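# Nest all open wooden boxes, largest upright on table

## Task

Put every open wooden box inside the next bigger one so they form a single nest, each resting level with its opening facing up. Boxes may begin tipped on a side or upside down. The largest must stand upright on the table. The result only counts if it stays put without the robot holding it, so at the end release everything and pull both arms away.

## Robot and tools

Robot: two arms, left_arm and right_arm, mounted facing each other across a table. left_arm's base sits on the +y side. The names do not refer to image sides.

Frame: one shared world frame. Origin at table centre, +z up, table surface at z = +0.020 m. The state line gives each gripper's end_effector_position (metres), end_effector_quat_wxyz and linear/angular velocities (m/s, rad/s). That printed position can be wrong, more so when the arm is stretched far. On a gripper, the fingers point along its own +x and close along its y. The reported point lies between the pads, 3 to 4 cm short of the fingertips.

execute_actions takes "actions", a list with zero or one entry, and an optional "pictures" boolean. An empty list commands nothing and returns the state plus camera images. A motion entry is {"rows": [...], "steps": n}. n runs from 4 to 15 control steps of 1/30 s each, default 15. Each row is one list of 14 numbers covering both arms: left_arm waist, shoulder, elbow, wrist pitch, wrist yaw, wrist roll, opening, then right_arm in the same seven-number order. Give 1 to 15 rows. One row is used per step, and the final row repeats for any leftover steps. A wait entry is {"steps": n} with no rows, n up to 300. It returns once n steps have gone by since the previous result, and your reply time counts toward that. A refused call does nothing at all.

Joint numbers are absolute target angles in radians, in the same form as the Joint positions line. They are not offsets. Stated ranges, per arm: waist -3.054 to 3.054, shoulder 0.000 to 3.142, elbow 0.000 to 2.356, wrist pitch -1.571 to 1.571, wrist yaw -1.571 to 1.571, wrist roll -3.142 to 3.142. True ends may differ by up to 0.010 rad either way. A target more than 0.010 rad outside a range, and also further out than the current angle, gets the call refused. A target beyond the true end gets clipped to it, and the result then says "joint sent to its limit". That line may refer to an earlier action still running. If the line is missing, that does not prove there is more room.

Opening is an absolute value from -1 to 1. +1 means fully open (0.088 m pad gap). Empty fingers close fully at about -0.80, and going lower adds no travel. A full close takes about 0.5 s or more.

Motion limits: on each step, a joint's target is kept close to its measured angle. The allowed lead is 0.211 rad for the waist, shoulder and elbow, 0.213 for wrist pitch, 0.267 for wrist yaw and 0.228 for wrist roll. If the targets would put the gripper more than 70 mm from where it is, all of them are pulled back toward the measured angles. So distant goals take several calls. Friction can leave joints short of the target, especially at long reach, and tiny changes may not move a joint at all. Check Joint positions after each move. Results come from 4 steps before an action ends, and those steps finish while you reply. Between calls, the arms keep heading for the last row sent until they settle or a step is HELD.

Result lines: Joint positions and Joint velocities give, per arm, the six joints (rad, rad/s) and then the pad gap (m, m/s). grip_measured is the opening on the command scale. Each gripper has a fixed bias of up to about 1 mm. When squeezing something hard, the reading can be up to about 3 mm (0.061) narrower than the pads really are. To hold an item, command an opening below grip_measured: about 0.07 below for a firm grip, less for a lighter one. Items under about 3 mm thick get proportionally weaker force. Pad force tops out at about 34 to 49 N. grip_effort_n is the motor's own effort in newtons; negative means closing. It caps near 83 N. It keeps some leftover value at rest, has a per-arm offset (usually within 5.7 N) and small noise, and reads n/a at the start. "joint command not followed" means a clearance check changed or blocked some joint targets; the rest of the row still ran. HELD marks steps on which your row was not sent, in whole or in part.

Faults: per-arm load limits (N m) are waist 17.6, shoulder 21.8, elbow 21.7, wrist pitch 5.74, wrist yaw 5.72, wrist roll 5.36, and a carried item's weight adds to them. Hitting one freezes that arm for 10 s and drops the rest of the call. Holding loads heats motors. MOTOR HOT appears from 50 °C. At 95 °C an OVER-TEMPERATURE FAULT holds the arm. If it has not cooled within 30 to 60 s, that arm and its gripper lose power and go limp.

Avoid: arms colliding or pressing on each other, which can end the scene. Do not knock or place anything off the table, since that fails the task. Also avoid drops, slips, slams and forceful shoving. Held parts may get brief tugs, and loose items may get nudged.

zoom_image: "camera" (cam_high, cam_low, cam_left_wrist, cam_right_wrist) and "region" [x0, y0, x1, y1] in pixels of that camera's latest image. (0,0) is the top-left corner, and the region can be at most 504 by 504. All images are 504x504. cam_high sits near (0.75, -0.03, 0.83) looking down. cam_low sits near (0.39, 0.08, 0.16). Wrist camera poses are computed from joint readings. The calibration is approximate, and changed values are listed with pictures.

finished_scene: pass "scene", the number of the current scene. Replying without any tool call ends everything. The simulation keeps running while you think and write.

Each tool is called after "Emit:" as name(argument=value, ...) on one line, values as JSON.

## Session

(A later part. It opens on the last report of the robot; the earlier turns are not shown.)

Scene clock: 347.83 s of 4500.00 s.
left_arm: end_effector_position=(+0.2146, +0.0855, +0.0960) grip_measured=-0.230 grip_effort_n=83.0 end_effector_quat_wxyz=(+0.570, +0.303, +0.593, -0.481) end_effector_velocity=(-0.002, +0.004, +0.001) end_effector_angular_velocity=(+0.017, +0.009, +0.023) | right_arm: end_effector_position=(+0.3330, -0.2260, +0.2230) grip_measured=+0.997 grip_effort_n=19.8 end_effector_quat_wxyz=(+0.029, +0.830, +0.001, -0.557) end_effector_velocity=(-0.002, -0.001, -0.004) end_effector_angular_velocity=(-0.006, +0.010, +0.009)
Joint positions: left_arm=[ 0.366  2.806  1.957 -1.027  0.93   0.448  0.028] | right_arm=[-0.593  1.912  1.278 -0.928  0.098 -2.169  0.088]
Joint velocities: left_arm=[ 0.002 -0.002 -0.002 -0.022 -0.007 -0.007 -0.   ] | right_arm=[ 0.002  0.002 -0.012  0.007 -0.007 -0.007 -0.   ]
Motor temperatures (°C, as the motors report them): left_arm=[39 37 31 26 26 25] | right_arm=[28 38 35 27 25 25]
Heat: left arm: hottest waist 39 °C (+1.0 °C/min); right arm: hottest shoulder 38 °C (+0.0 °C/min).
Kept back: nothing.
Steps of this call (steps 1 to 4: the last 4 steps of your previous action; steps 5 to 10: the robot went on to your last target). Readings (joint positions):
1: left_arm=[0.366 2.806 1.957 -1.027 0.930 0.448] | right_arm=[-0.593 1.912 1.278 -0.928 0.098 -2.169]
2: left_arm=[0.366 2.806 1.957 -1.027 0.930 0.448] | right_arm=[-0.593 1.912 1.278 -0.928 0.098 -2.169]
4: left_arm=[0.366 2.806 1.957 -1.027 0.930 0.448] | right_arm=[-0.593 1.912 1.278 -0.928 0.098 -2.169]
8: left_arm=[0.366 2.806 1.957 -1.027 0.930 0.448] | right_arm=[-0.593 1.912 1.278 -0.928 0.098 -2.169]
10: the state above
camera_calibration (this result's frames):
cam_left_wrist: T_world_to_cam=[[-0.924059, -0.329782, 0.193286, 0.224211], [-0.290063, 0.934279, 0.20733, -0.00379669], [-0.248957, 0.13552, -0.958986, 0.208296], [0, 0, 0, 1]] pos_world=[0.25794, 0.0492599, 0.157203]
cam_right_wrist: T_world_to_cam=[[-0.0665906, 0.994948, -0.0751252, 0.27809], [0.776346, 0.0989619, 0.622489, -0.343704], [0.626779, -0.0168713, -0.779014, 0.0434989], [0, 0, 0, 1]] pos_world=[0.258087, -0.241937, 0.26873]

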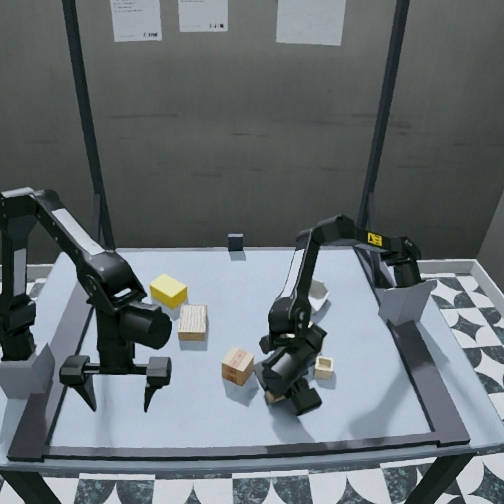

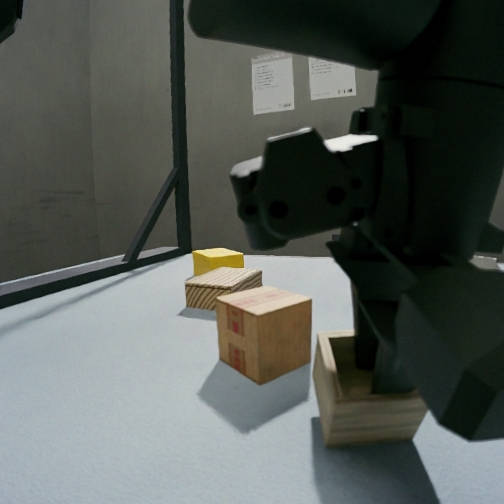

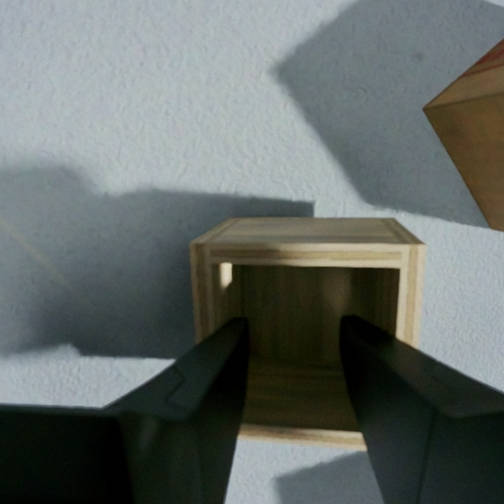

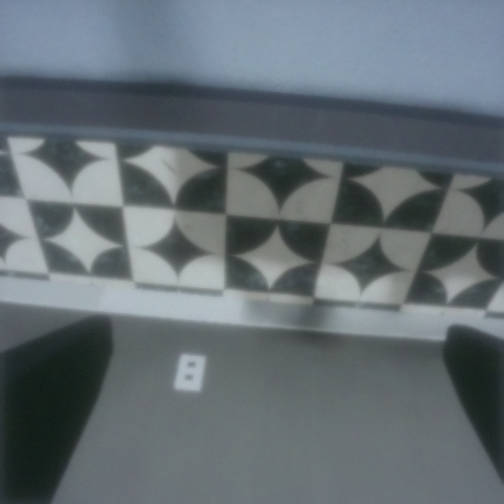

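Emit:
execute_actions(actions=[{"rows":[[0.49,2.62,1.9,-1.15,0.93,0.57,-0.1,-0.593,1.912,1.278,-0.928,0.098,-2.169,1]],"steps":15}])

Emit:
execute_actions(actions=[{"rows":[[0.53,2.15,1.175,-0.92,0.93,0.61,-0.1,-0.593,1.912,1.278,-0.928,0.098,-2.169,1]],"steps":15}])

Emit:
execute_actions(actions=[{"steps":30}], pictures=true)

Scene clock: 348.50 s of 4500.00 s.
left_arm: end_effector_position=(+0.2078, +0.0911, +0.1861) grip_measured=-0.230 grip_effort_n=83.0 end_effector_quat_wxyz=(+0.600, +0.296, +0.543, -0.508) end_effector_velocity=(-0.020, -0.011, +0.071) end_effector_angular_velocity=(-0.081, -0.072, -0.035) | right_arm: end_effector_position=(+0.3330, -0.2260, +0.2230) grip_measured=+0.997 grip_effort_n=19.3 end_effector_quat_wxyz=(+0.029, +0.830, +0.001, -0.557) end_effector_velocity=(+0.001, -0.003, -0.002) end_effector_angular_velocity=(-0.002, -0.005, -0.011)
Joint positions: left_arm=[ 0.494  2.631  1.915 -1.139  0.93   0.558  0.028] | right_arm=[-0.593  1.912  1.278 -0.928  0.098 -2.169  0.088]
Joint velocities: left_arm=[ 0.061 -0.154  0.002 -0.081  0.007  0.037 -0.   ] | right_arm=[-0.002 -0.002 -0.012  0.007  0.007  0.007 -0.   ]
Motor temperatures (°C, as the motors report them): left_arm=[39 37 31 26 26 25] | right_arm=[28 38 35 27 25 25]
Heat: left arm: hottest waist 39 °C (+1.0 °C/min); right arm: hottest shoulder 38 °C (+0.0 °C/min).
Steps of this call (steps 1 to 9: the robot went on to your last target; steps 10 to 20: the first 11 steps of this action). Readings (joint positions):
10: left_arm=[0.368 2.799 1.955 -1.030 0.930 0.456] | right_arm=[-0.593 1.912 1.278 -0.928 0.098 -2.169]
11: left_arm=[0.374 2.786 1.945 -1.054 0.930 0.476] | right_arm=[-0.593 1.912 1.278 -0.928 0.098 -2.169]
13: left_arm=[0.403 2.749 1.923 -1.094 0.930 0.508] | right_arm=[-0.593 1.912 1.278 -0.928 0.098 -2.169]
17: left_arm=[0.472 2.666 1.915 -1.127 0.930 0.547] | right_arm=[-0.593 1.912 1.278 -0.928 0.098 -2.169]
20: the state above

Scene clock: 349.00 s of 4500.00 s.
left_arm: end_effector_position=(+0.1404, +0.1225, +0.2222) grip_measured=-0.230 grip_effort_n=83.0 end_effector_quat_wxyz=(+0.617, +0.327, +0.469, -0.541) end_effector_velocity=(-0.220, +0.159, -0.038) end_effector_angular_velocity=(+0.076, +0.179, +0.096) | right_arm: end_effector_position=(+0.3330, -0.2260, +0.2230) grip_measured=+0.997 grip_effort_n=18.8 end_effector_quat_wxyz=(+0.029, +0.830, +0.001, -0.557) end_effector_velocity=(-0.005, -0.001, -0.003) end_effector_angular_velocity=(+0.003, +0.025, -0.004)
Joint positions: left_arm=[ 0.528  2.221  1.438 -0.934  0.93   0.605  0.028] | right_arm=[-0.593  1.912  1.278 -0.928  0.098 -2.169  0.088]
Joint velocities: left_arm=[-0.002 -0.862 -1.214  0.11   0.037  0.037 -0.   ] | right_arm=[ 0.002 -0.002 -0.007 -0.007 -0.022  0.007 -0.   ]
Motor temperatures (°C, as the motors report them): left_arm=[39 37 31 26 26 25] | right_arm=[28 38 35 27 25 25]
Heat: left arm: hottest waist 39 °C (+1.0 °C/min); right arm: hottest shoulder 38 °C (+0.0 °C/min).
Steps of this call (steps 1 to 4: the last 4 steps of your previous action; steps 5 to 15: the first 11 steps of this action). Readings (joint positions):
5: left_arm=[0.489 2.613 1.884 -1.117 0.931 0.568] | right_arm=[-0.593 1.912 1.278 -0.928 0.098 -2.169]
6: left_arm=[0.490 2.583 1.833 -1.067 0.928 0.579] | right_arm=[-0.593 1.912 1.278 -0.928 0.098 -2.169]
8: left_arm=[0.500 2.512 1.738 -1.010 0.928 0.591] | right_arm=[-0.593 1.912 1.278 -0.928 0.098 -2.169]
12: left_arm=[0.523 2.336 1.564 -0.950 0.928 0.602] | right_arm=[-0.593 1.912 1.278 -0.928 0.098 -2.169]
15: the state above

Scene clock: 350.00 s of 4500.00 s.
left_arm: end_effector_position=(+0.1091, +0.1767, +0.1800) grip_measured=-0.230 grip_effort_n=83.0 end_effector_quat_wxyz=(+0.600, +0.290, +0.546, -0.508) end_effector_velocity=(-0.003, -0.000, -0.000) end_effector_angular_velocity=(-0.001, +0.012, +0.009) | right_arm: end_effector_position=(+0.3330, -0.2260, +0.2230) grip_measured=+0.997 grip_effort_n=19.3 end_effector_quat_wxyz=(+0.029, +0.830, +0.001, -0.557) end_effector_velocity=(+0.000, -0.003, -0.002) end_effector_angular_velocity=(-0.007, +0.013, -0.002)
Joint positions: left_arm=[ 0.528  2.164  1.18  -0.922  0.928  0.607  0.028] | right_arm=[-0.593  1.912  1.278 -0.928  0.098 -2.169  0.088]
Joint velocities: left_arm=[-0.002 -0.002 -0.002 -0.007  0.007 -0.007 -0.   ] | right_arm=[-0.007  0.002 -0.002 -0.007 -0.007 -0.007 -0.   ]
Motor temperatures (°C, as the motors report them): left_arm=[39 37 31 26 26 25] | right_arm=[28 38 35 27 25 25]
Heat: left arm: hottest waist 39 °C (+1.0 °C/min); right arm: hottest shoulder 38 °C (+0.0 °C/min).
Kept back: nothing.
Steps of this call (steps 1 to 4: the last 4 steps of your previous action; steps 5 to 30: the robot went on to your last target). Readings (joint positions):
1: left_arm=[0.528 2.196 1.397 -0.930 0.931 0.606] | right_arm=[-0.593 1.912 1.278 -0.928 0.098 -2.169]
2: left_arm=[0.528 2.179 1.356 -0.927 0.931 0.606] | right_arm=[-0.593 1.912 1.278 -0.928 0.098 -2.169]
4: left_arm=[0.528 2.168 1.282 -0.926 0.931 0.607] | right_arm=[-0.593 1.912 1.278 -0.928 0.098 -2.169]
8: left_arm=[0.528 2.168 1.202 -0.926 0.928 0.607] | right_arm=[-0.593 1.912 1.278 -0.928 0.098 -2.169]
30: the state above
All arms were judged still, so your last target was given up. Only a new action makes them travel on or press farther. Fingers that are still opening or closing keep moving.
camera_calibration (this result's frames):
cam_left_wrist: T_world_to_cam=[[-0.93961, -0.295888, 0.171999, 0.140166], [-0.284526, 0.954629, 0.0879079, -0.119717], [-0.190206, 0.033661, -0.981167, 0.265864], [0, 0, 0, 1]] pos_world=[0.148207, 0.14681, 0.247273]
cam_right_wrist: T_world_to_cam=[[-0.0665906, 0.994948, -0.0751252, 0.27809], [0.776346, 0.0989619, 0.622489, -0.343704], [0.626779, -0.0168713, -0.779014, 0.0434989], [0, 0, 0, 1]] pos_world=[0.258087, -0.241937, 0.26873]

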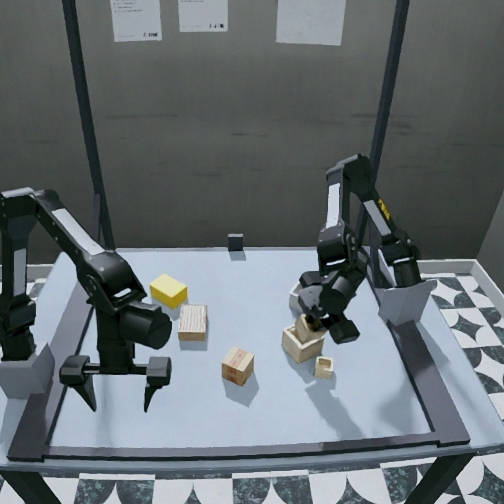

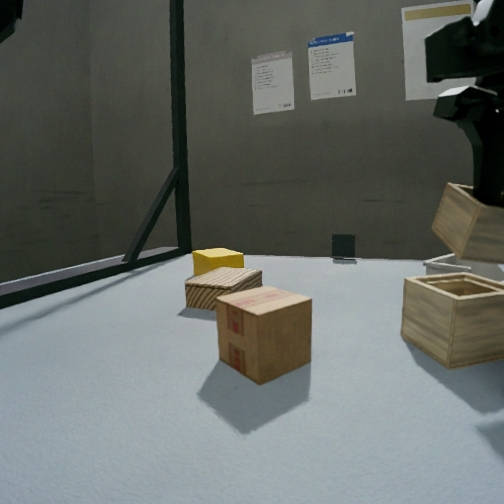

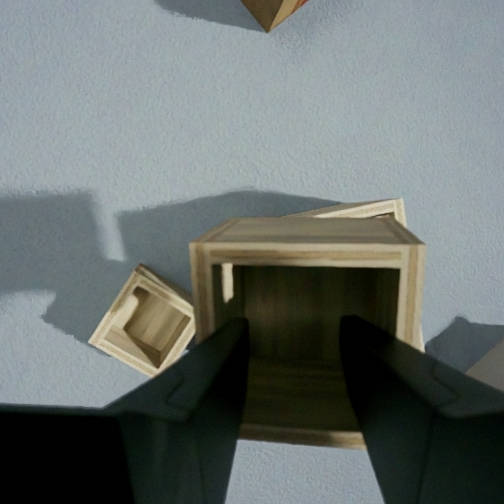

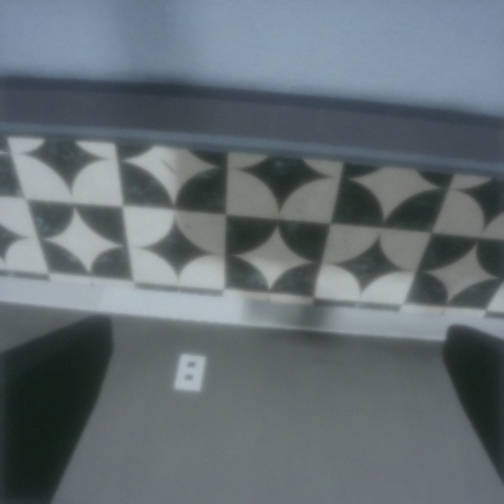

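Emit:
execute_actions(actions=[{"rows":[[0.53,2.164,1.18,-1.02,0.93,0.61,-0.1,-0.593,1.912,1.278,-0.928,0.098,-2.169,1]],"steps":15}], pictures=true)

Scene clock: 351.17 s of 4500.00 s.
left_arm: end_effector_position=(+0.0970, +0.1846, +0.1795) grip_measured=-0.230 grip_effort_n=83.0 end_effector_quat_wxyz=(+0.589, +0.271, +0.582, -0.490) end_effector_velocity=(-0.003, +0.009, -0.004) end_effector_angular_velocity=(+0.051, +0.012, +0.018) | right_arm: end_effector_position=(+0.3330, -0.2260, +0.2230) grip_measured=+0.997 grip_effort_n=19.3 end_effector_quat_wxyz=(+0.029, +0.830, +0.001, -0.557) end_effector_velocity=(-0.005, -0.003, -0.002) end_effector_angular_velocity=(-0.015, +0.031, +0.016)
Joint positions: left_arm=[ 0.528  2.164  1.18  -1.013  0.928  0.607  0.028] | right_arm=[-0.593  1.912  1.278 -0.928  0.098 -2.169  0.088]
Joint velocities: left_arm=[-0.002  0.002 -0.007 -0.037 -0.037  0.007 -0.   ] | right_arm=[-0.002 -0.002 -0.002 -0.022 -0.022 -0.022 -0.   ]
Motor temperatures (°C, as the motors report them): left_arm=[39 37 31 26 26 25] | right_arm=[28 38 35 27 25 25]
Heat: left arm: hottest waist 39 °C (+1.0 °C/min); right arm: hottest shoulder 38 °C (+0.0 °C/min).
Steps of this call (steps 1 to 24: nothing new was sent; steps 25 to 35: the first 11 steps of this action). Readings (joint positions):
25: left_arm=[0.528 2.164 1.180 -0.927 0.928 0.607] | right_arm=[-0.593 1.912 1.278 -0.928 0.098 -2.169]
26: left_arm=[0.528 2.164 1.180 -0.948 0.928 0.607] | right_arm=[-0.593 1.912 1.278 -0.928 0.098 -2.169]
28: left_arm=[0.528 2.164 1.180 -0.983 0.928 0.607] | right_arm=[-0.593 1.912 1.278 -0.928 0.098 -2.169]
32: left_arm=[0.528 2.164 1.180 -1.006 0.928 0.607] | right_arm=[-0.593 1.912 1.278 -0.928 0.098 -2.169]
35: the state above
camera_calibration (this result's frames):
cam_left_wrist: T_world_to_cam=[[-0.910102, -0.352106, 0.218484, 0.130324], [-0.326818, 0.93406, 0.14395, -0.132747], [-0.254763, 0.059605, -0.965165, 0.261358], [0, 0, 0, 1]] pos_world=[0.141808, 0.154303, 0.242889]
cam_right_wrist: T_world_to_cam=[[-0.0665906, 0.994948, -0.0751252, 0.27809], [0.776346, 0.0989619, 0.622489, -0.343704], [0.626779, -0.0168713, -0.779014, 0.0434989], [0, 0, 0, 1]] pos_world=[0.258087, -0.241937, 0.26873]

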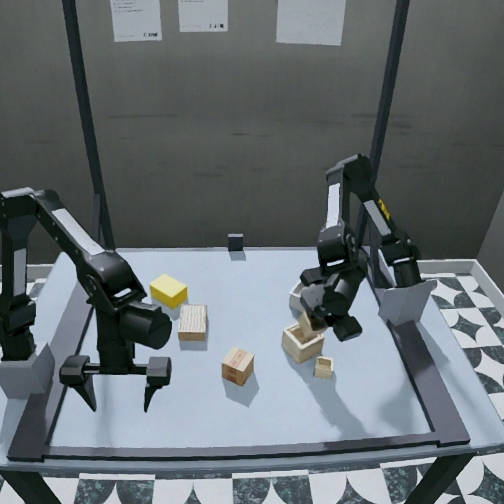

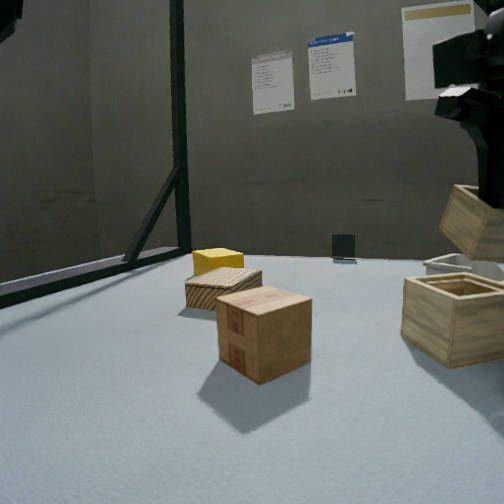

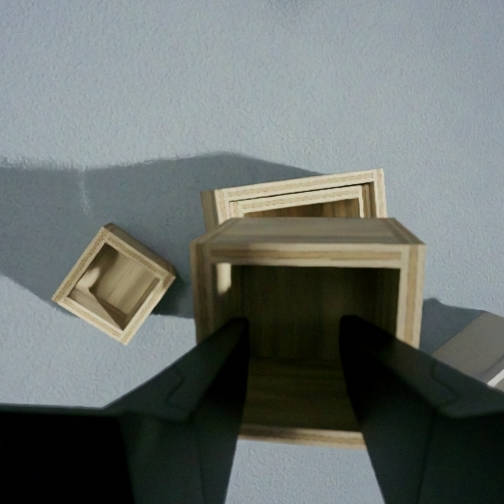

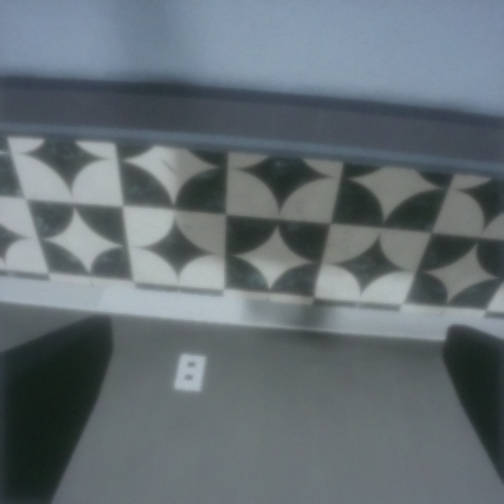

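Emit:
execute_actions(actions=[{"rows":[[0.418,2.164,1.18,-1.0,0.93,0.365,-0.1,-0.593,1.912,1.278,-0.928,0.098,-2.169,1]],"steps":15}])

Emit:
execute_actions(actions=[{"steps":8}], pictures=true)

Scene clock: 351.90 s of 4500.00 s.
left_arm: end_effector_position=(+0.0755, +0.1722, +0.1565) grip_measured=-0.230 grip_effort_n=83.0 end_effector_quat_wxyz=(+0.584, +0.246, +0.643, -0.429) end_effector_velocity=(-0.000, -0.000, +0.000) end_effector_angular_velocity=(+0.026, +0.012, +0.110) | right_arm: end_effector_position=(+0.3330, -0.2260, +0.2230) grip_measured=+0.997 grip_effort_n=19.3 end_effector_quat_wxyz=(+0.029, +0.830, +0.001, -0.557) end_effector_velocity=(+0.000, +0.001, +0.000) end_effector_angular_velocity=(+0.008, +0.003, +0.008)
Joint positions: left_arm=[ 0.418  2.164  1.18  -1.003  0.928  0.382  0.028] | right_arm=[-0.593  1.912  1.278 -0.928  0.098 -2.169  0.088]
Joint velocities: left_arm=[-0.002 -0.007 -0.002  0.007 -0.007 -0.125 -0.   ] | right_arm=[-0.002 -0.002 -0.002  0.007 -0.007 -0.007 -0.   ]
Motor temperatures (°C, as the motors report them): left_arm=[39 37 31 26 26 25] | right_arm=[28 38 35 27 25 25]
Heat: left arm: hottest waist 39 °C (+1.0 °C/min); right arm: hottest shoulder 38 °C (+0.0 °C/min).
Steps of this call (steps 1 to 4: the last 4 steps of your previous action; steps 5 to 11: the robot went on to your last target; steps 12 to 22: the first 11 steps of this action). Readings (joint positions):
12: left_arm=[0.525 2.164 1.180 -1.018 0.928 0.583] | right_arm=[-0.593 1.912 1.278 -0.928 0.098 -2.169]
13: left_arm=[0.512 2.164 1.180 -1.014 0.928 0.532] | right_arm=[-0.593 1.912 1.278 -0.928 0.098 -2.169]
15: left_arm=[0.470 2.164 1.180 -1.009 0.928 0.463] | right_arm=[-0.593 1.912 1.278 -0.928 0.098 -2.169]
19: left_arm=[0.420 2.164 1.180 -1.004 0.928 0.400] | right_arm=[-0.593 1.912 1.278 -0.928 0.098 -2.169]
22: the state above

Scene clock: 352.17 s of 4500.00 s.
left_arm: end_effector_position=(+0.0756, +0.1721, +0.1565) grip_measured=-0.230 grip_effort_n=83.0 end_effector_quat_wxyz=(+0.586, +0.243, +0.645, -0.426) end_effector_velocity=(-0.001, +0.002, -0.001) end_effector_angular_velocity=(+0.012, +0.002, +0.009) | right_arm: end_effector_position=(+0.3330, -0.2260, +0.2230) grip_measured=+0.997 grip_effort_n=18.8 end_effector_quat_wxyz=(+0.029, +0.830, +0.001, -0.557) end_effector_velocity=(+0.004, +0.004, +0.004) end_effector_angular_velocity=(+0.020, -0.023, +0.011)
Joint positions: left_arm=[ 0.418  2.164  1.18  -1.002  0.928  0.37   0.028] | right_arm=[-0.593  1.912  1.278 -0.928  0.098 -2.169  0.088]
Joint velocities: left_arm=[-0.002 -0.002 -0.002 -0.007 -0.007 -0.007 -0.   ] | right_arm=[-0.002 -0.007  0.002  0.022  0.007 -0.007  0.   ]
Motor temperatures (°C, as the motors report them): left_arm=[39 37 31 26 26 25] | right_arm=[28 38 35 27 25 25]
Heat: left arm: hottest waist 39 °C (+1.0 °C/min); right arm: hottest shoulder 38 °C (+0.0 °C/min).
Kept back: nothing.
Steps of this call (steps 1 to 4: the last 4 steps of your previous action; steps 5 to 8: the robot went on to your last target). Readings (joint positions):
1: left_arm=[0.418 2.164 1.180 -1.003 0.928 0.379] | right_arm=[-0.593 1.912 1.278 -0.928 0.098 -2.169]
2: left_arm=[0.418 2.164 1.180 -1.003 0.928 0.376] | right_arm=[-0.593 1.912 1.278 -0.928 0.098 -2.169]
4: left_arm=[0.418 2.164 1.180 -1.002 0.928 0.373] | right_arm=[-0.593 1.912 1.278 -0.928 0.098 -2.169]
8: the state above
camera_calibration (this result's frames):
cam_left_wrist: T_world_to_cam=[[-0.834348, -0.49816, 0.23601, 0.128165], [-0.43749, 0.858891, 0.266286, -0.122604], [-0.33536, 0.118923, -0.934554, 0.225583], [0, 0, 0, 1]] pos_world=[0.128948, 0.142323, 0.213219]
cam_right_wrist: T_world_to_cam=[[-0.0665906, 0.994948, -0.0751252, 0.27809], [0.776346, 0.0989619, 0.622489, -0.343704], [0.626779, -0.0168713, -0.779014, 0.0434989], [0, 0, 0, 1]] pos_world=[0.258087, -0.241937, 0.26873]

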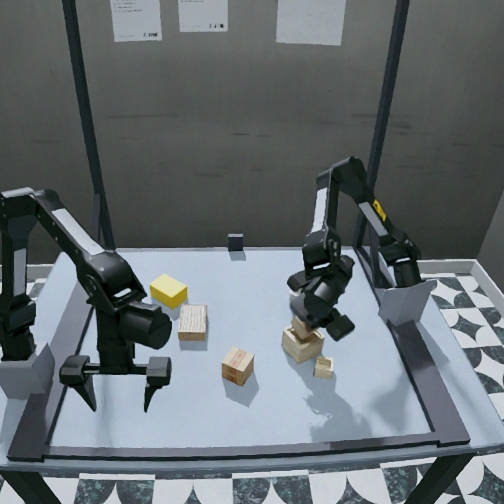

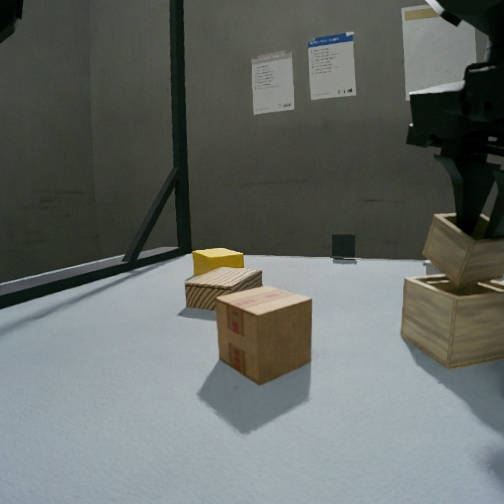

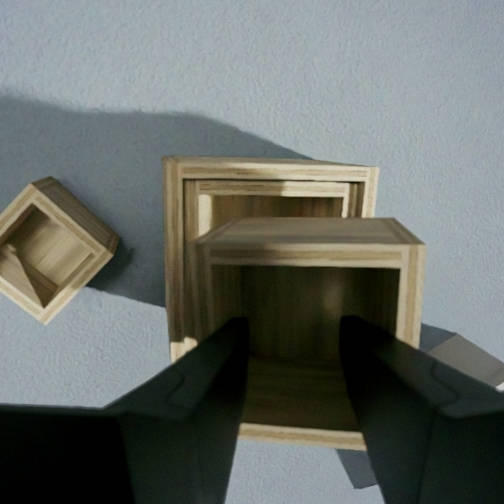

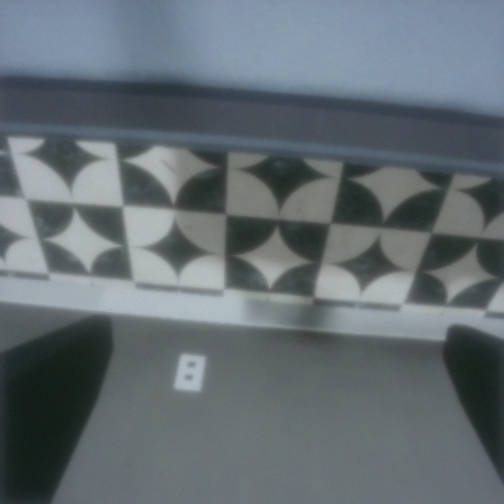

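Emit:
execute_actions(actions=[{"rows":[[0.396,2.128,1.12,-0.885,0.93,0.435,-0.1,-0.593,1.912,1.278,-0.928,0.098,-2.169,1]],"steps":15}])

Emit:
execute_actions(actions=[{"steps":8}], pictures=true)

Scene clock: 352.97 s of 4500.00 s.
left_arm: end_effector_position=(+0.0762, +0.1706, +0.1473) grip_measured=-0.230 grip_effort_n=83.0 end_effector_quat_wxyz=(+0.581, +0.282, +0.606, -0.465) end_effector_velocity=(+0.000, +0.003, -0.003) end_effector_angular_velocity=(-0.008, -0.022, -0.037) | right_arm: end_effector_position=(+0.3330, -0.2260, +0.2230) grip_measured=+0.997 grip_effort_n=19.3 end_effector_quat_wxyz=(+0.029, +0.830, +0.001, -0.557) end_effector_velocity=(-0.000, -0.003, +0.000) end_effector_angular_velocity=(-0.003, +0.010, -0.001)
Joint positions: left_arm=[ 0.397  2.142  1.129 -0.893  0.928  0.428  0.028] | right_arm=[-0.593  1.912  1.278 -0.928  0.098 -2.169  0.088]
Joint velocities: left_arm=[-0.002 -0.012 -0.027  0.037 -0.007  0.022 -0.   ] | right_arm=[-0.007 -0.002 -0.002 -0.007 -0.007 -0.007 -0.   ]
Motor temperatures (°C, as the motors report them): left_arm=[39 37 31 26 26 25] | right_arm=[28 38 35 27 25 25]
Heat: left arm: hottest waist 39 °C (+1.0 °C/min); right arm: hottest shoulder 38 °C (+0.0 °C/min).
Steps of this call (steps 1 to 13: the robot went on to your last target; steps 14 to 24: the first 11 steps of this action). Readings (joint positions):
14: left_arm=[0.417 2.162 1.175 -0.989 0.928 0.373] | right_arm=[-0.593 1.912 1.278 -0.928 0.098 -2.169]
15: left_arm=[0.415 2.158 1.164 -0.960 0.928 0.387] | right_arm=[-0.593 1.912 1.278 -0.928 0.098 -2.169]
17: left_arm=[0.406 2.153 1.148 -0.930 0.928 0.406] | right_arm=[-0.593 1.912 1.278 -0.928 0.098 -2.169]
21: left_arm=[0.397 2.146 1.132 -0.903 0.928 0.423] | right_arm=[-0.593 1.912 1.278 -0.928 0.098 -2.169]
24: the state above

Scene clock: 353.23 s of 4500.00 s.
left_arm: end_effector_position=(+0.0763, +0.1709, +0.1467) grip_measured=-0.230 grip_effort_n=83.0 end_effector_quat_wxyz=(+0.580, +0.284, +0.604, -0.467) end_effector_velocity=(-0.001, +0.001, -0.000) end_effector_angular_velocity=(+0.002, -0.010, -0.013) | right_arm: end_effector_position=(+0.3330, -0.2260, +0.2230) grip_measured=+0.997 grip_effort_n=19.3 end_effector_quat_wxyz=(+0.029, +0.830, +0.001, -0.557) end_effector_velocity=(+0.000, +0.001, +0.000) end_effector_angular_velocity=(+0.002, +0.003, +0.021)
Joint positions: left_arm=[ 0.396  2.141  1.125 -0.888  0.928  0.432  0.028] | right_arm=[-0.593  1.912  1.278 -0.928  0.098 -2.169  0.088]
Joint velocities: left_arm=[-0.002 -0.007 -0.007  0.007 -0.007  0.007 -0.   ] | right_arm=[-0.002 -0.002 -0.002  0.007 -0.007 -0.022  0.   ]
Motor temperatures (°C, as the motors report them): left_arm=[39 37 31 26 26 25] | right_arm=[28 38 35 27 25 25]
Heat: left arm: hottest waist 39 °C (+1.0 °C/min); right arm: hottest shoulder 38 °C (+0.0 °C/min).
Kept back: nothing.
Steps of this call (steps 1 to 4: the last 4 steps of your previous action; steps 5 to 8: the robot went on to your last target). Readings (joint positions):
1: left_arm=[0.397 2.142 1.128 -0.892 0.928 0.429] | right_arm=[-0.593 1.912 1.278 -0.928 0.098 -2.169]
2: left_arm=[0.397 2.142 1.127 -0.891 0.928 0.430] | right_arm=[-0.593 1.912 1.278 -0.928 0.098 -2.169]
4: left_arm=[0.396 2.142 1.126 -0.889 0.928 0.430] | right_arm=[-0.593 1.912 1.278 -0.928 0.098 -2.169]
8: the state above
camera_calibration (this result's frames):
cam_left_wrist: T_world_to_cam=[[-0.902123, -0.380176, 0.204059, 0.120131], [-0.33881, 0.916989, 0.210569, -0.127926], [-0.267173, 0.120822, -0.956044, 0.21439], [0, 0, 0, 1]] pos_world=[0.122309, 0.137075, 0.20739]
cam_right_wrist: T_world_to_cam=[[-0.0665906, 0.994948, -0.0751252, 0.27809], [0.776346, 0.0989619, 0.622489, -0.343704], [0.626779, -0.0168713, -0.779014, 0.0434989], [0, 0, 0, 1]] pos_world=[0.258087, -0.241937, 0.26873]

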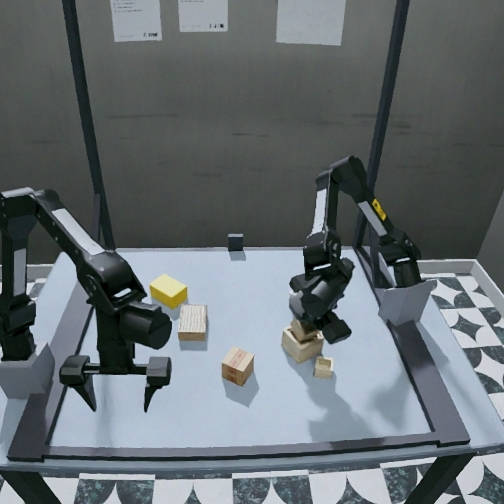

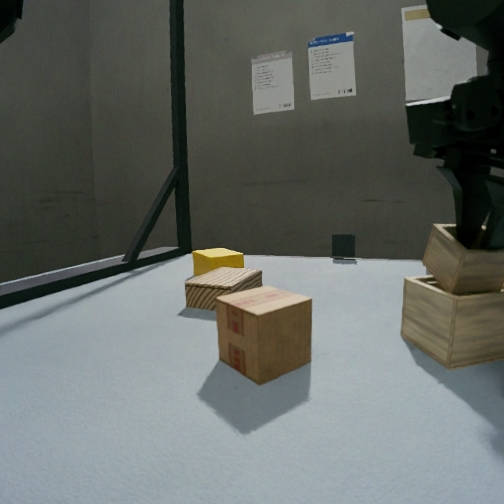

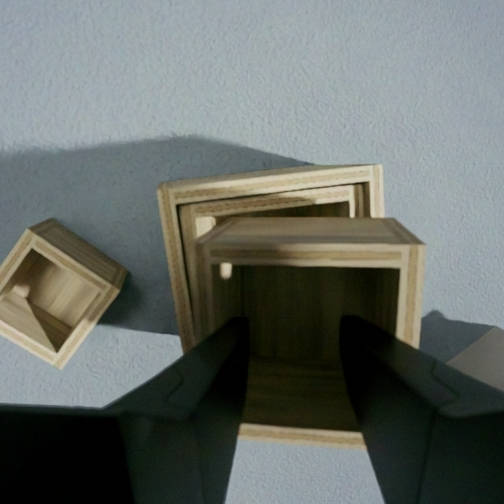

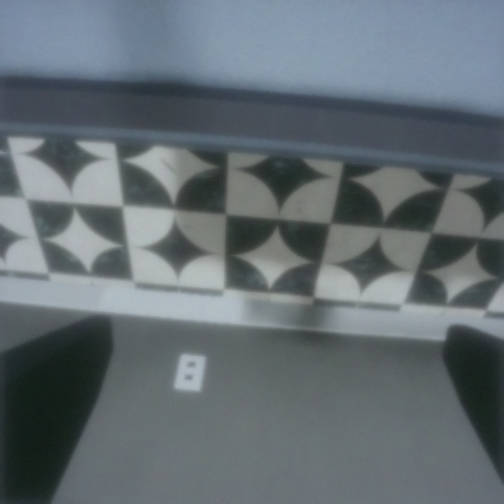

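Emit:
execute_actions(actions=[{"rows":[[0.396,2.141,1.125,-0.868,0.93,0.385,-0.1,-0.593,1.912,1.278,-0.928,0.098,-2.169,1]],"steps":12}])

Emit:
execute_actions(actions=[{"rows":[[0.372,2.158,1.103,-0.842,0.93,0.39,-0.1,-0.593,1.912,1.278,-0.928,0.098,-2.169,1]],"steps":15}])

Emit:
execute_actions(actions=[{"steps":8}], pictures=true)

Scene clock: 353.93 s of 4500.00 s.
left_arm: end_effector_position=(+0.0780, +0.1694, +0.1465) grip_measured=-0.230 grip_effort_n=83.0 end_effector_quat_wxyz=(+0.587, +0.276, +0.607, -0.459) end_effector_velocity=(-0.002, -0.001, -0.000) end_effector_angular_velocity=(+0.006, +0.017, +0.038) | right_arm: end_effector_position=(+0.3330, -0.2260, +0.2230) grip_measured=+0.997 grip_effort_n=19.3 end_effector_quat_wxyz=(+0.029, +0.830, +0.001, -0.557) end_effector_velocity=(-0.003, -0.002, -0.004) end_effector_angular_velocity=(-0.019, +0.016, +0.020)
Joint positions: left_arm=[ 0.395  2.141  1.125 -0.873  0.928  0.394  0.028] | right_arm=[-0.593  1.912  1.278 -0.928  0.098 -2.169  0.088]
Joint velocities: left_arm=[-0.002  0.002  0.002 -0.007  0.007 -0.037 -0.   ] | right_arm=[ 0.002  0.002 -0.007 -0.007 -0.007 -0.022 -0.   ]
Motor temperatures (°C, as the motors report them): left_arm=[39 37 31 26 26 25] | right_arm=[28 38 35 27 25 25]
Heat: left arm: hottest waist 39 °C (+1.0 °C/min); right arm: hottest shoulder 38 °C (+0.0 °C/min).
Steps of this call (steps 1 to 13: the robot went on to your last target; steps 14 to 21: the first 8 steps of this action). Readings (joint positions):
14: left_arm=[0.396 2.141 1.125 -0.885 0.928 0.429] | right_arm=[-0.593 1.912 1.278 -0.928 0.098 -2.169]
15: left_arm=[0.395 2.141 1.125 -0.882 0.928 0.420] | right_arm=[-0.593 1.912 1.278 -0.928 0.098 -2.169]
17: left_arm=[0.395 2.141 1.125 -0.877 0.928 0.407] | right_arm=[-0.593 1.912 1.278 -0.928 0.098 -2.169]
21: the state above

Scene clock: 354.43 s of 4500.00 s.
left_arm: end_effector_position=(+0.0754, +0.1697, +0.1378) grip_measured=-0.230 grip_effort_n=83.0 end_effector_quat_wxyz=(+0.581, +0.284, +0.608, -0.461) end_effector_velocity=(-0.004, +0.003, -0.002) end_effector_angular_velocity=(+0.004, +0.014, +0.002) | right_arm: end_effector_position=(+0.3330, -0.2260, +0.2230) grip_measured=+0.997 grip_effort_n=19.3 end_effector_quat_wxyz=(+0.029, +0.830, +0.001, -0.557) end_effector_velocity=(-0.002, -0.002, +0.001) end_effector_angular_velocity=(+0.005, +0.007, -0.008)
Joint positions: left_arm=[ 0.373  2.148  1.11  -0.845  0.928  0.39   0.028] | right_arm=[-0.593  1.912  1.278 -0.928  0.098 -2.169  0.088]
Joint velocities: left_arm=[-0.002 -0.002 -0.012 -0.007  0.007  0.007 -0.   ] | right_arm=[-0.002 -0.007 -0.002 -0.007 -0.007  0.007 -0.   ]
Motor temperatures (°C, as the motors report them): left_arm=[39 37 31 26 26 25] | right_arm=[28 38 35 27 25 25]
Heat: left arm: hottest waist 39 °C (+0.0 °C/min); right arm: hottest shoulder 38 °C (+0.0 °C/min).
Steps of this call (steps 1 to 4: the last 4 steps of your previous action; steps 5 to 15: the first 11 steps of this action). Readings (joint positions):
5: left_arm=[0.395 2.141 1.124 -0.869 0.928 0.390] | right_arm=[-0.593 1.912 1.278 -0.928 0.098 -2.169]
6: left_arm=[0.392 2.141 1.121 -0.862 0.928 0.390] | right_arm=[-0.593 1.912 1.278 -0.928 0.098 -2.169]
8: left_arm=[0.383 2.143 1.117 -0.854 0.928 0.390] | right_arm=[-0.593 1.912 1.278 -0.928 0.098 -2.169]
12: left_arm=[0.373 2.148 1.111 -0.846 0.928 0.390] | right_arm=[-0.593 1.912 1.278 -0.928 0.098 -2.169]
15: the state above

Scene clock: 354.70 s of 4500.00 s.
left_arm: end_effector_position=(+0.0755, +0.1698, +0.1376) grip_measured=-0.230 grip_effort_n=83.0 end_effector_quat_wxyz=(+0.581, +0.284, +0.608, -0.461) end_effector_velocity=(-0.001, +0.002, -0.001) end_effector_angular_velocity=(+0.012, +0.001, +0.010) | right_arm: end_effector_position=(+0.3330, -0.2260, +0.2230) grip_measured=+0.997 grip_effort_n=19.3 end_effector_quat_wxyz=(+0.029, +0.830, +0.001, -0.557) end_effector_velocity=(+0.000, +0.002, +0.003) end_effector_angular_velocity=(+0.016, -0.002, +0.010)
Joint positions: left_arm=[ 0.373  2.148  1.11  -0.843  0.928  0.39   0.028] | right_arm=[-0.593  1.912  1.278 -0.928  0.098 -2.169  0.088]
Joint velocities: left_arm=[-0.002 -0.002 -0.002 -0.007 -0.007 -0.007 -0.   ] | right_arm=[-0.002 -0.007  0.002  0.007 -0.007 -0.007  0.   ]
Motor temperatures (°C, as the motors report them): left_arm=[39 37 31 26 26 25] | right_arm=[28 38 35 27 25 25]
Heat: left arm: hottest waist 39 °C (+0.0 °C/min); right arm: hottest shoulder 38 °C (+0.0 °C/min).
Kept back: nothing.
Steps of this call (steps 1 to 4: the last 4 steps of your previous action; steps 5 to 8: the robot went on to your last target). Readings (joint positions):
1: left_arm=[0.373 2.148 1.110 -0.844 0.928 0.390] | right_arm=[-0.593 1.912 1.278 -0.928 0.098 -2.169]
2: left_arm=[0.373 2.148 1.110 -0.844 0.928 0.390] | right_arm=[-0.593 1.912 1.278 -0.928 0.098 -2.169]
4: left_arm=[0.373 2.148 1.110 -0.843 0.928 0.390] | right_arm=[-0.593 1.912 1.278 -0.928 0.098 -2.169]
8: the state above
camera_calibration (this result's frames):
cam_left_wrist: T_world_to_cam=[[-0.898377, -0.390786, 0.200512, 0.122874], [-0.347535, 0.9116, 0.219555, -0.124948], [-0.268586, 0.127558, -0.954772, 0.204431], [0, 0, 0, 1]] pos_world=[0.12187, 0.135843, 0.197981]
cam_right_wrist: T_world_to_cam=[[-0.0665906, 0.994948, -0.0751252, 0.27809], [0.776346, 0.0989619, 0.622489, -0.343704], [0.626779, -0.0168713, -0.779014, 0.0434989], [0, 0, 0, 1]] pos_world=[0.258087, -0.241937, 0.26873]

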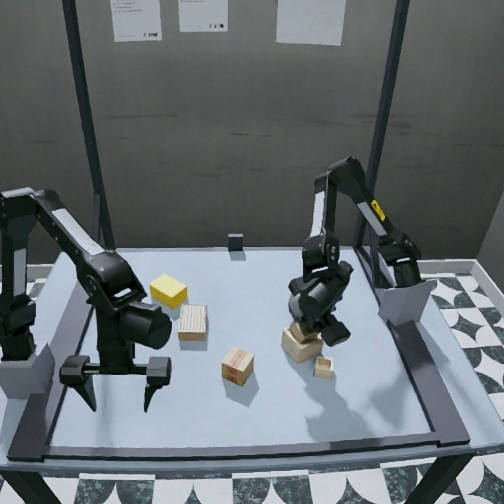

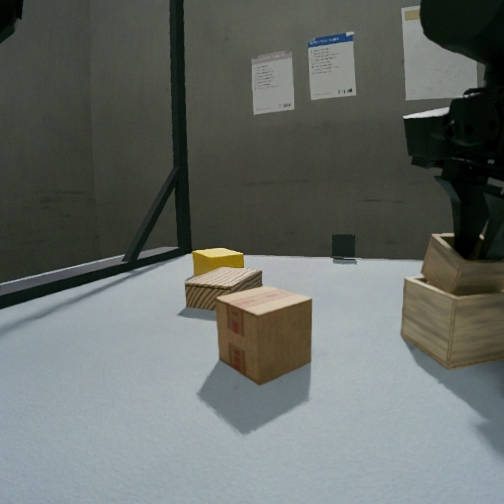

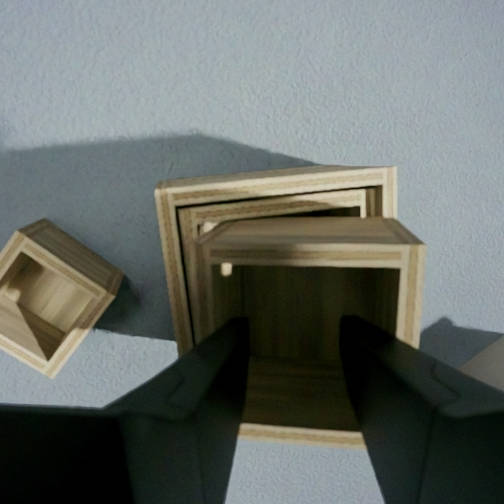

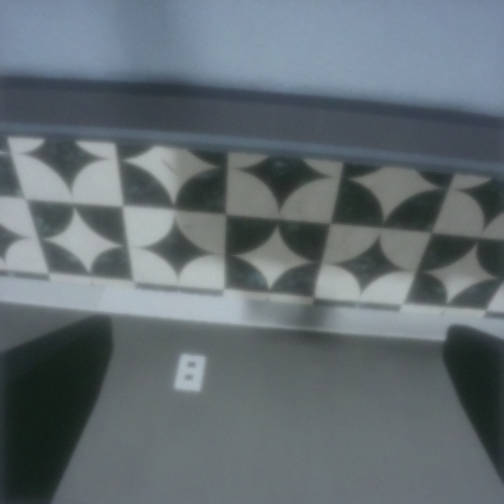

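Emit:
execute_actions(actions=[{"rows":[[0.38,2.14,1.105,-0.83,0.93,0.31,-0.1,-0.593,1.912,1.278,-0.928,0.098,-2.169,1]],"steps":15}])

Emit:
execute_actions(actions=[{"steps":8}], pictures=true)

Scene clock: 355.73 s of 4500.00 s.
left_arm: end_effector_position=(+0.0770, +0.1689, +0.1377) grip_measured=-0.230 grip_effort_n=83.0 end_effector_quat_wxyz=(+0.592, +0.264, +0.620, -0.442) end_effector_velocity=(-0.002, +0.003, -0.002) end_effector_angular_velocity=(+0.019, +0.010, +0.041) | right_arm: end_effector_position=(+0.3330, -0.2260, +0.2230) grip_measured=+0.997 grip_effort_n=19.8 end_effector_quat_wxyz=(+0.029, +0.830, +0.001, -0.557) end_effector_velocity=(-0.005, -0.007, +0.000) end_effector_angular_velocity=(-0.024, +0.023, -0.002)
Joint positions: left_arm=[ 0.374  2.148  1.109 -0.833  0.928  0.317  0.028] | right_arm=[-0.593  1.912  1.278 -0.928  0.098 -2.169  0.088]
Joint velocities: left_arm=[-0.002 -0.002 -0.007 -0.007 -0.007 -0.037 -0.   ] | right_arm=[-0.002 -0.007 -0.002 -0.037 -0.007 -0.007 -0.   ]
Motor temperatures (°C, as the motors report them): left_arm=[39 37 31 26 26 25] | right_arm=[28 38 35 27 25 25]
Heat: left arm: hottest waist 39 °C (+1.0 °C/min); right arm: hottest shoulder 38 °C (+0.0 °C/min).
Steps of this call (steps 1 to 15: the robot went on to your last target; steps 16 to 20: nothing new was sent; steps 21 to 31: the first 11 steps of this action). Readings (joint positions):
21: left_arm=[0.373 2.148 1.110 -0.842 0.928 0.382] | right_arm=[-0.593 1.912 1.278 -0.928 0.098 -2.169]
22: left_arm=[0.373 2.148 1.110 -0.840 0.928 0.365] | right_arm=[-0.593 1.912 1.278 -0.928 0.098 -2.169]
24: left_arm=[0.373 2.148 1.109 -0.836 0.928 0.343] | right_arm=[-0.593 1.912 1.278 -0.928 0.098 -2.169]
28: left_arm=[0.373 2.148 1.109 -0.833 0.928 0.323] | right_arm=[-0.593 1.912 1.278 -0.928 0.098 -2.169]
31: the state above

Scene clock: 356.00 s of 4500.00 s.
left_arm: end_effector_position=(+0.0771, +0.1689, +0.1377) grip_measured=-0.230 grip_effort_n=83.0 end_effector_quat_wxyz=(+0.593, +0.263, +0.621, -0.441) end_effector_velocity=(-0.001, +0.002, -0.001) end_effector_angular_velocity=(+0.012, +0.001, +0.010) | right_arm: end_effector_position=(+0.3330, -0.2260, +0.2230) grip_measured=+0.997 grip_effort_n=19.3 end_effector_quat_wxyz=(+0.029, +0.830, +0.001, -0.557) end_effector_velocity=(-0.001, -0.003, -0.003) end_effector_angular_velocity=(-0.012, +0.015, +0.002)
Joint positions: left_arm=[ 0.374  2.148  1.109 -0.832  0.928  0.314  0.028] | right_arm=[-0.593  1.912  1.278 -0.928  0.098 -2.169  0.088]
Joint velocities: left_arm=[-0.002 -0.002 -0.002 -0.007 -0.007 -0.007 -0.   ] | right_arm=[-0.002  0.002 -0.007 -0.007 -0.007 -0.007  0.   ]
Motor temperatures (°C, as the motors report them): left_arm=[39 37 31 26 26 25] | right_arm=[28 38 35 27 25 25]
Heat: left arm: hottest waist 39 °C (+1.0 °C/min); right arm: hottest shoulder 38 °C (+0.0 °C/min).
Kept back: nothing.
Steps of this call (steps 1 to 4: the last 4 steps of your previous action; steps 5 to 8: the robot went on to your last target). Readings (joint positions):
1: left_arm=[0.374 2.148 1.109 -0.833 0.928 0.317] | right_arm=[-0.593 1.912 1.278 -0.928 0.098 -2.169]
2: left_arm=[0.374 2.148 1.109 -0.832 0.928 0.316] | right_arm=[-0.593 1.912 1.278 -0.928 0.098 -2.169]
4: left_arm=[0.374 2.148 1.109 -0.832 0.928 0.315] | right_arm=[-0.593 1.912 1.278 -0.928 0.098 -2.169]
8: the state above
camera_calibration (this result's frames):
cam_left_wrist: T_world_to_cam=[[-0.868051, -0.452031, 0.205318, 0.131232], [-0.406641, 0.884596, 0.228328, -0.115694], [-0.284835, 0.114709, -0.951688, 0.208061], [0, 0, 0, 1]] pos_world=[0.126134, 0.137797, 0.197481]
cam_right_wrist: T_world_to_cam=[[-0.0665906, 0.994948, -0.0751252, 0.27809], [0.776346, 0.0989619, 0.622489, -0.343704], [0.626779, -0.0168713, -0.779014, 0.0434989], [0, 0, 0, 1]] pos_world=[0.258087, -0.241937, 0.26873]

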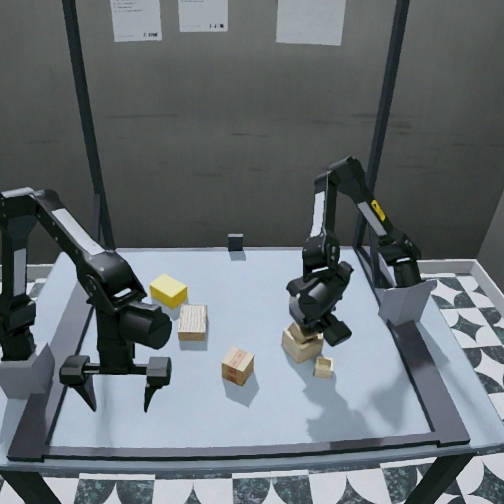

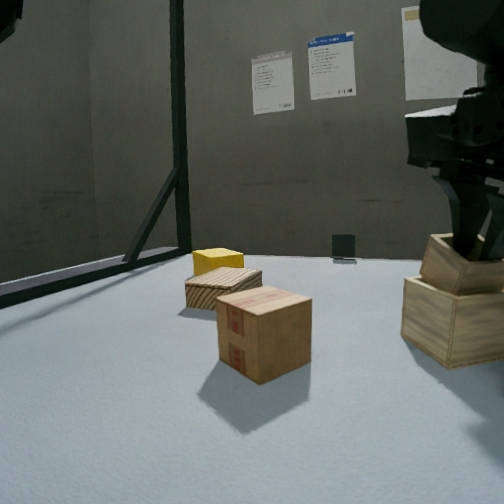

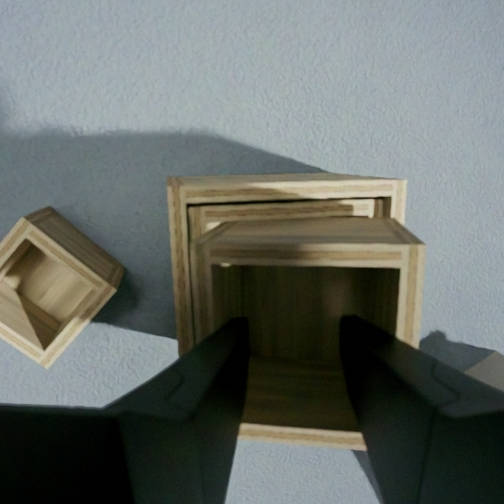

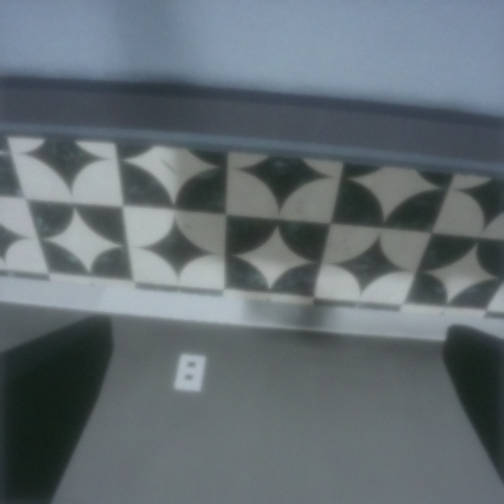

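Emit:
zoom_image(camera="cam_left_wrist", region=[150, 160, 450, 300])

Region (150, 160, 450, 300) of cam_left_wrist's 504x504 image, scaled by 1.680, with more detail than that image has; it fills the top 235 rows of this view, and the rest is white.

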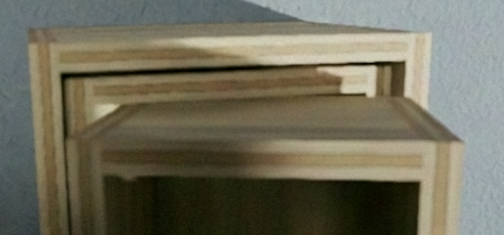

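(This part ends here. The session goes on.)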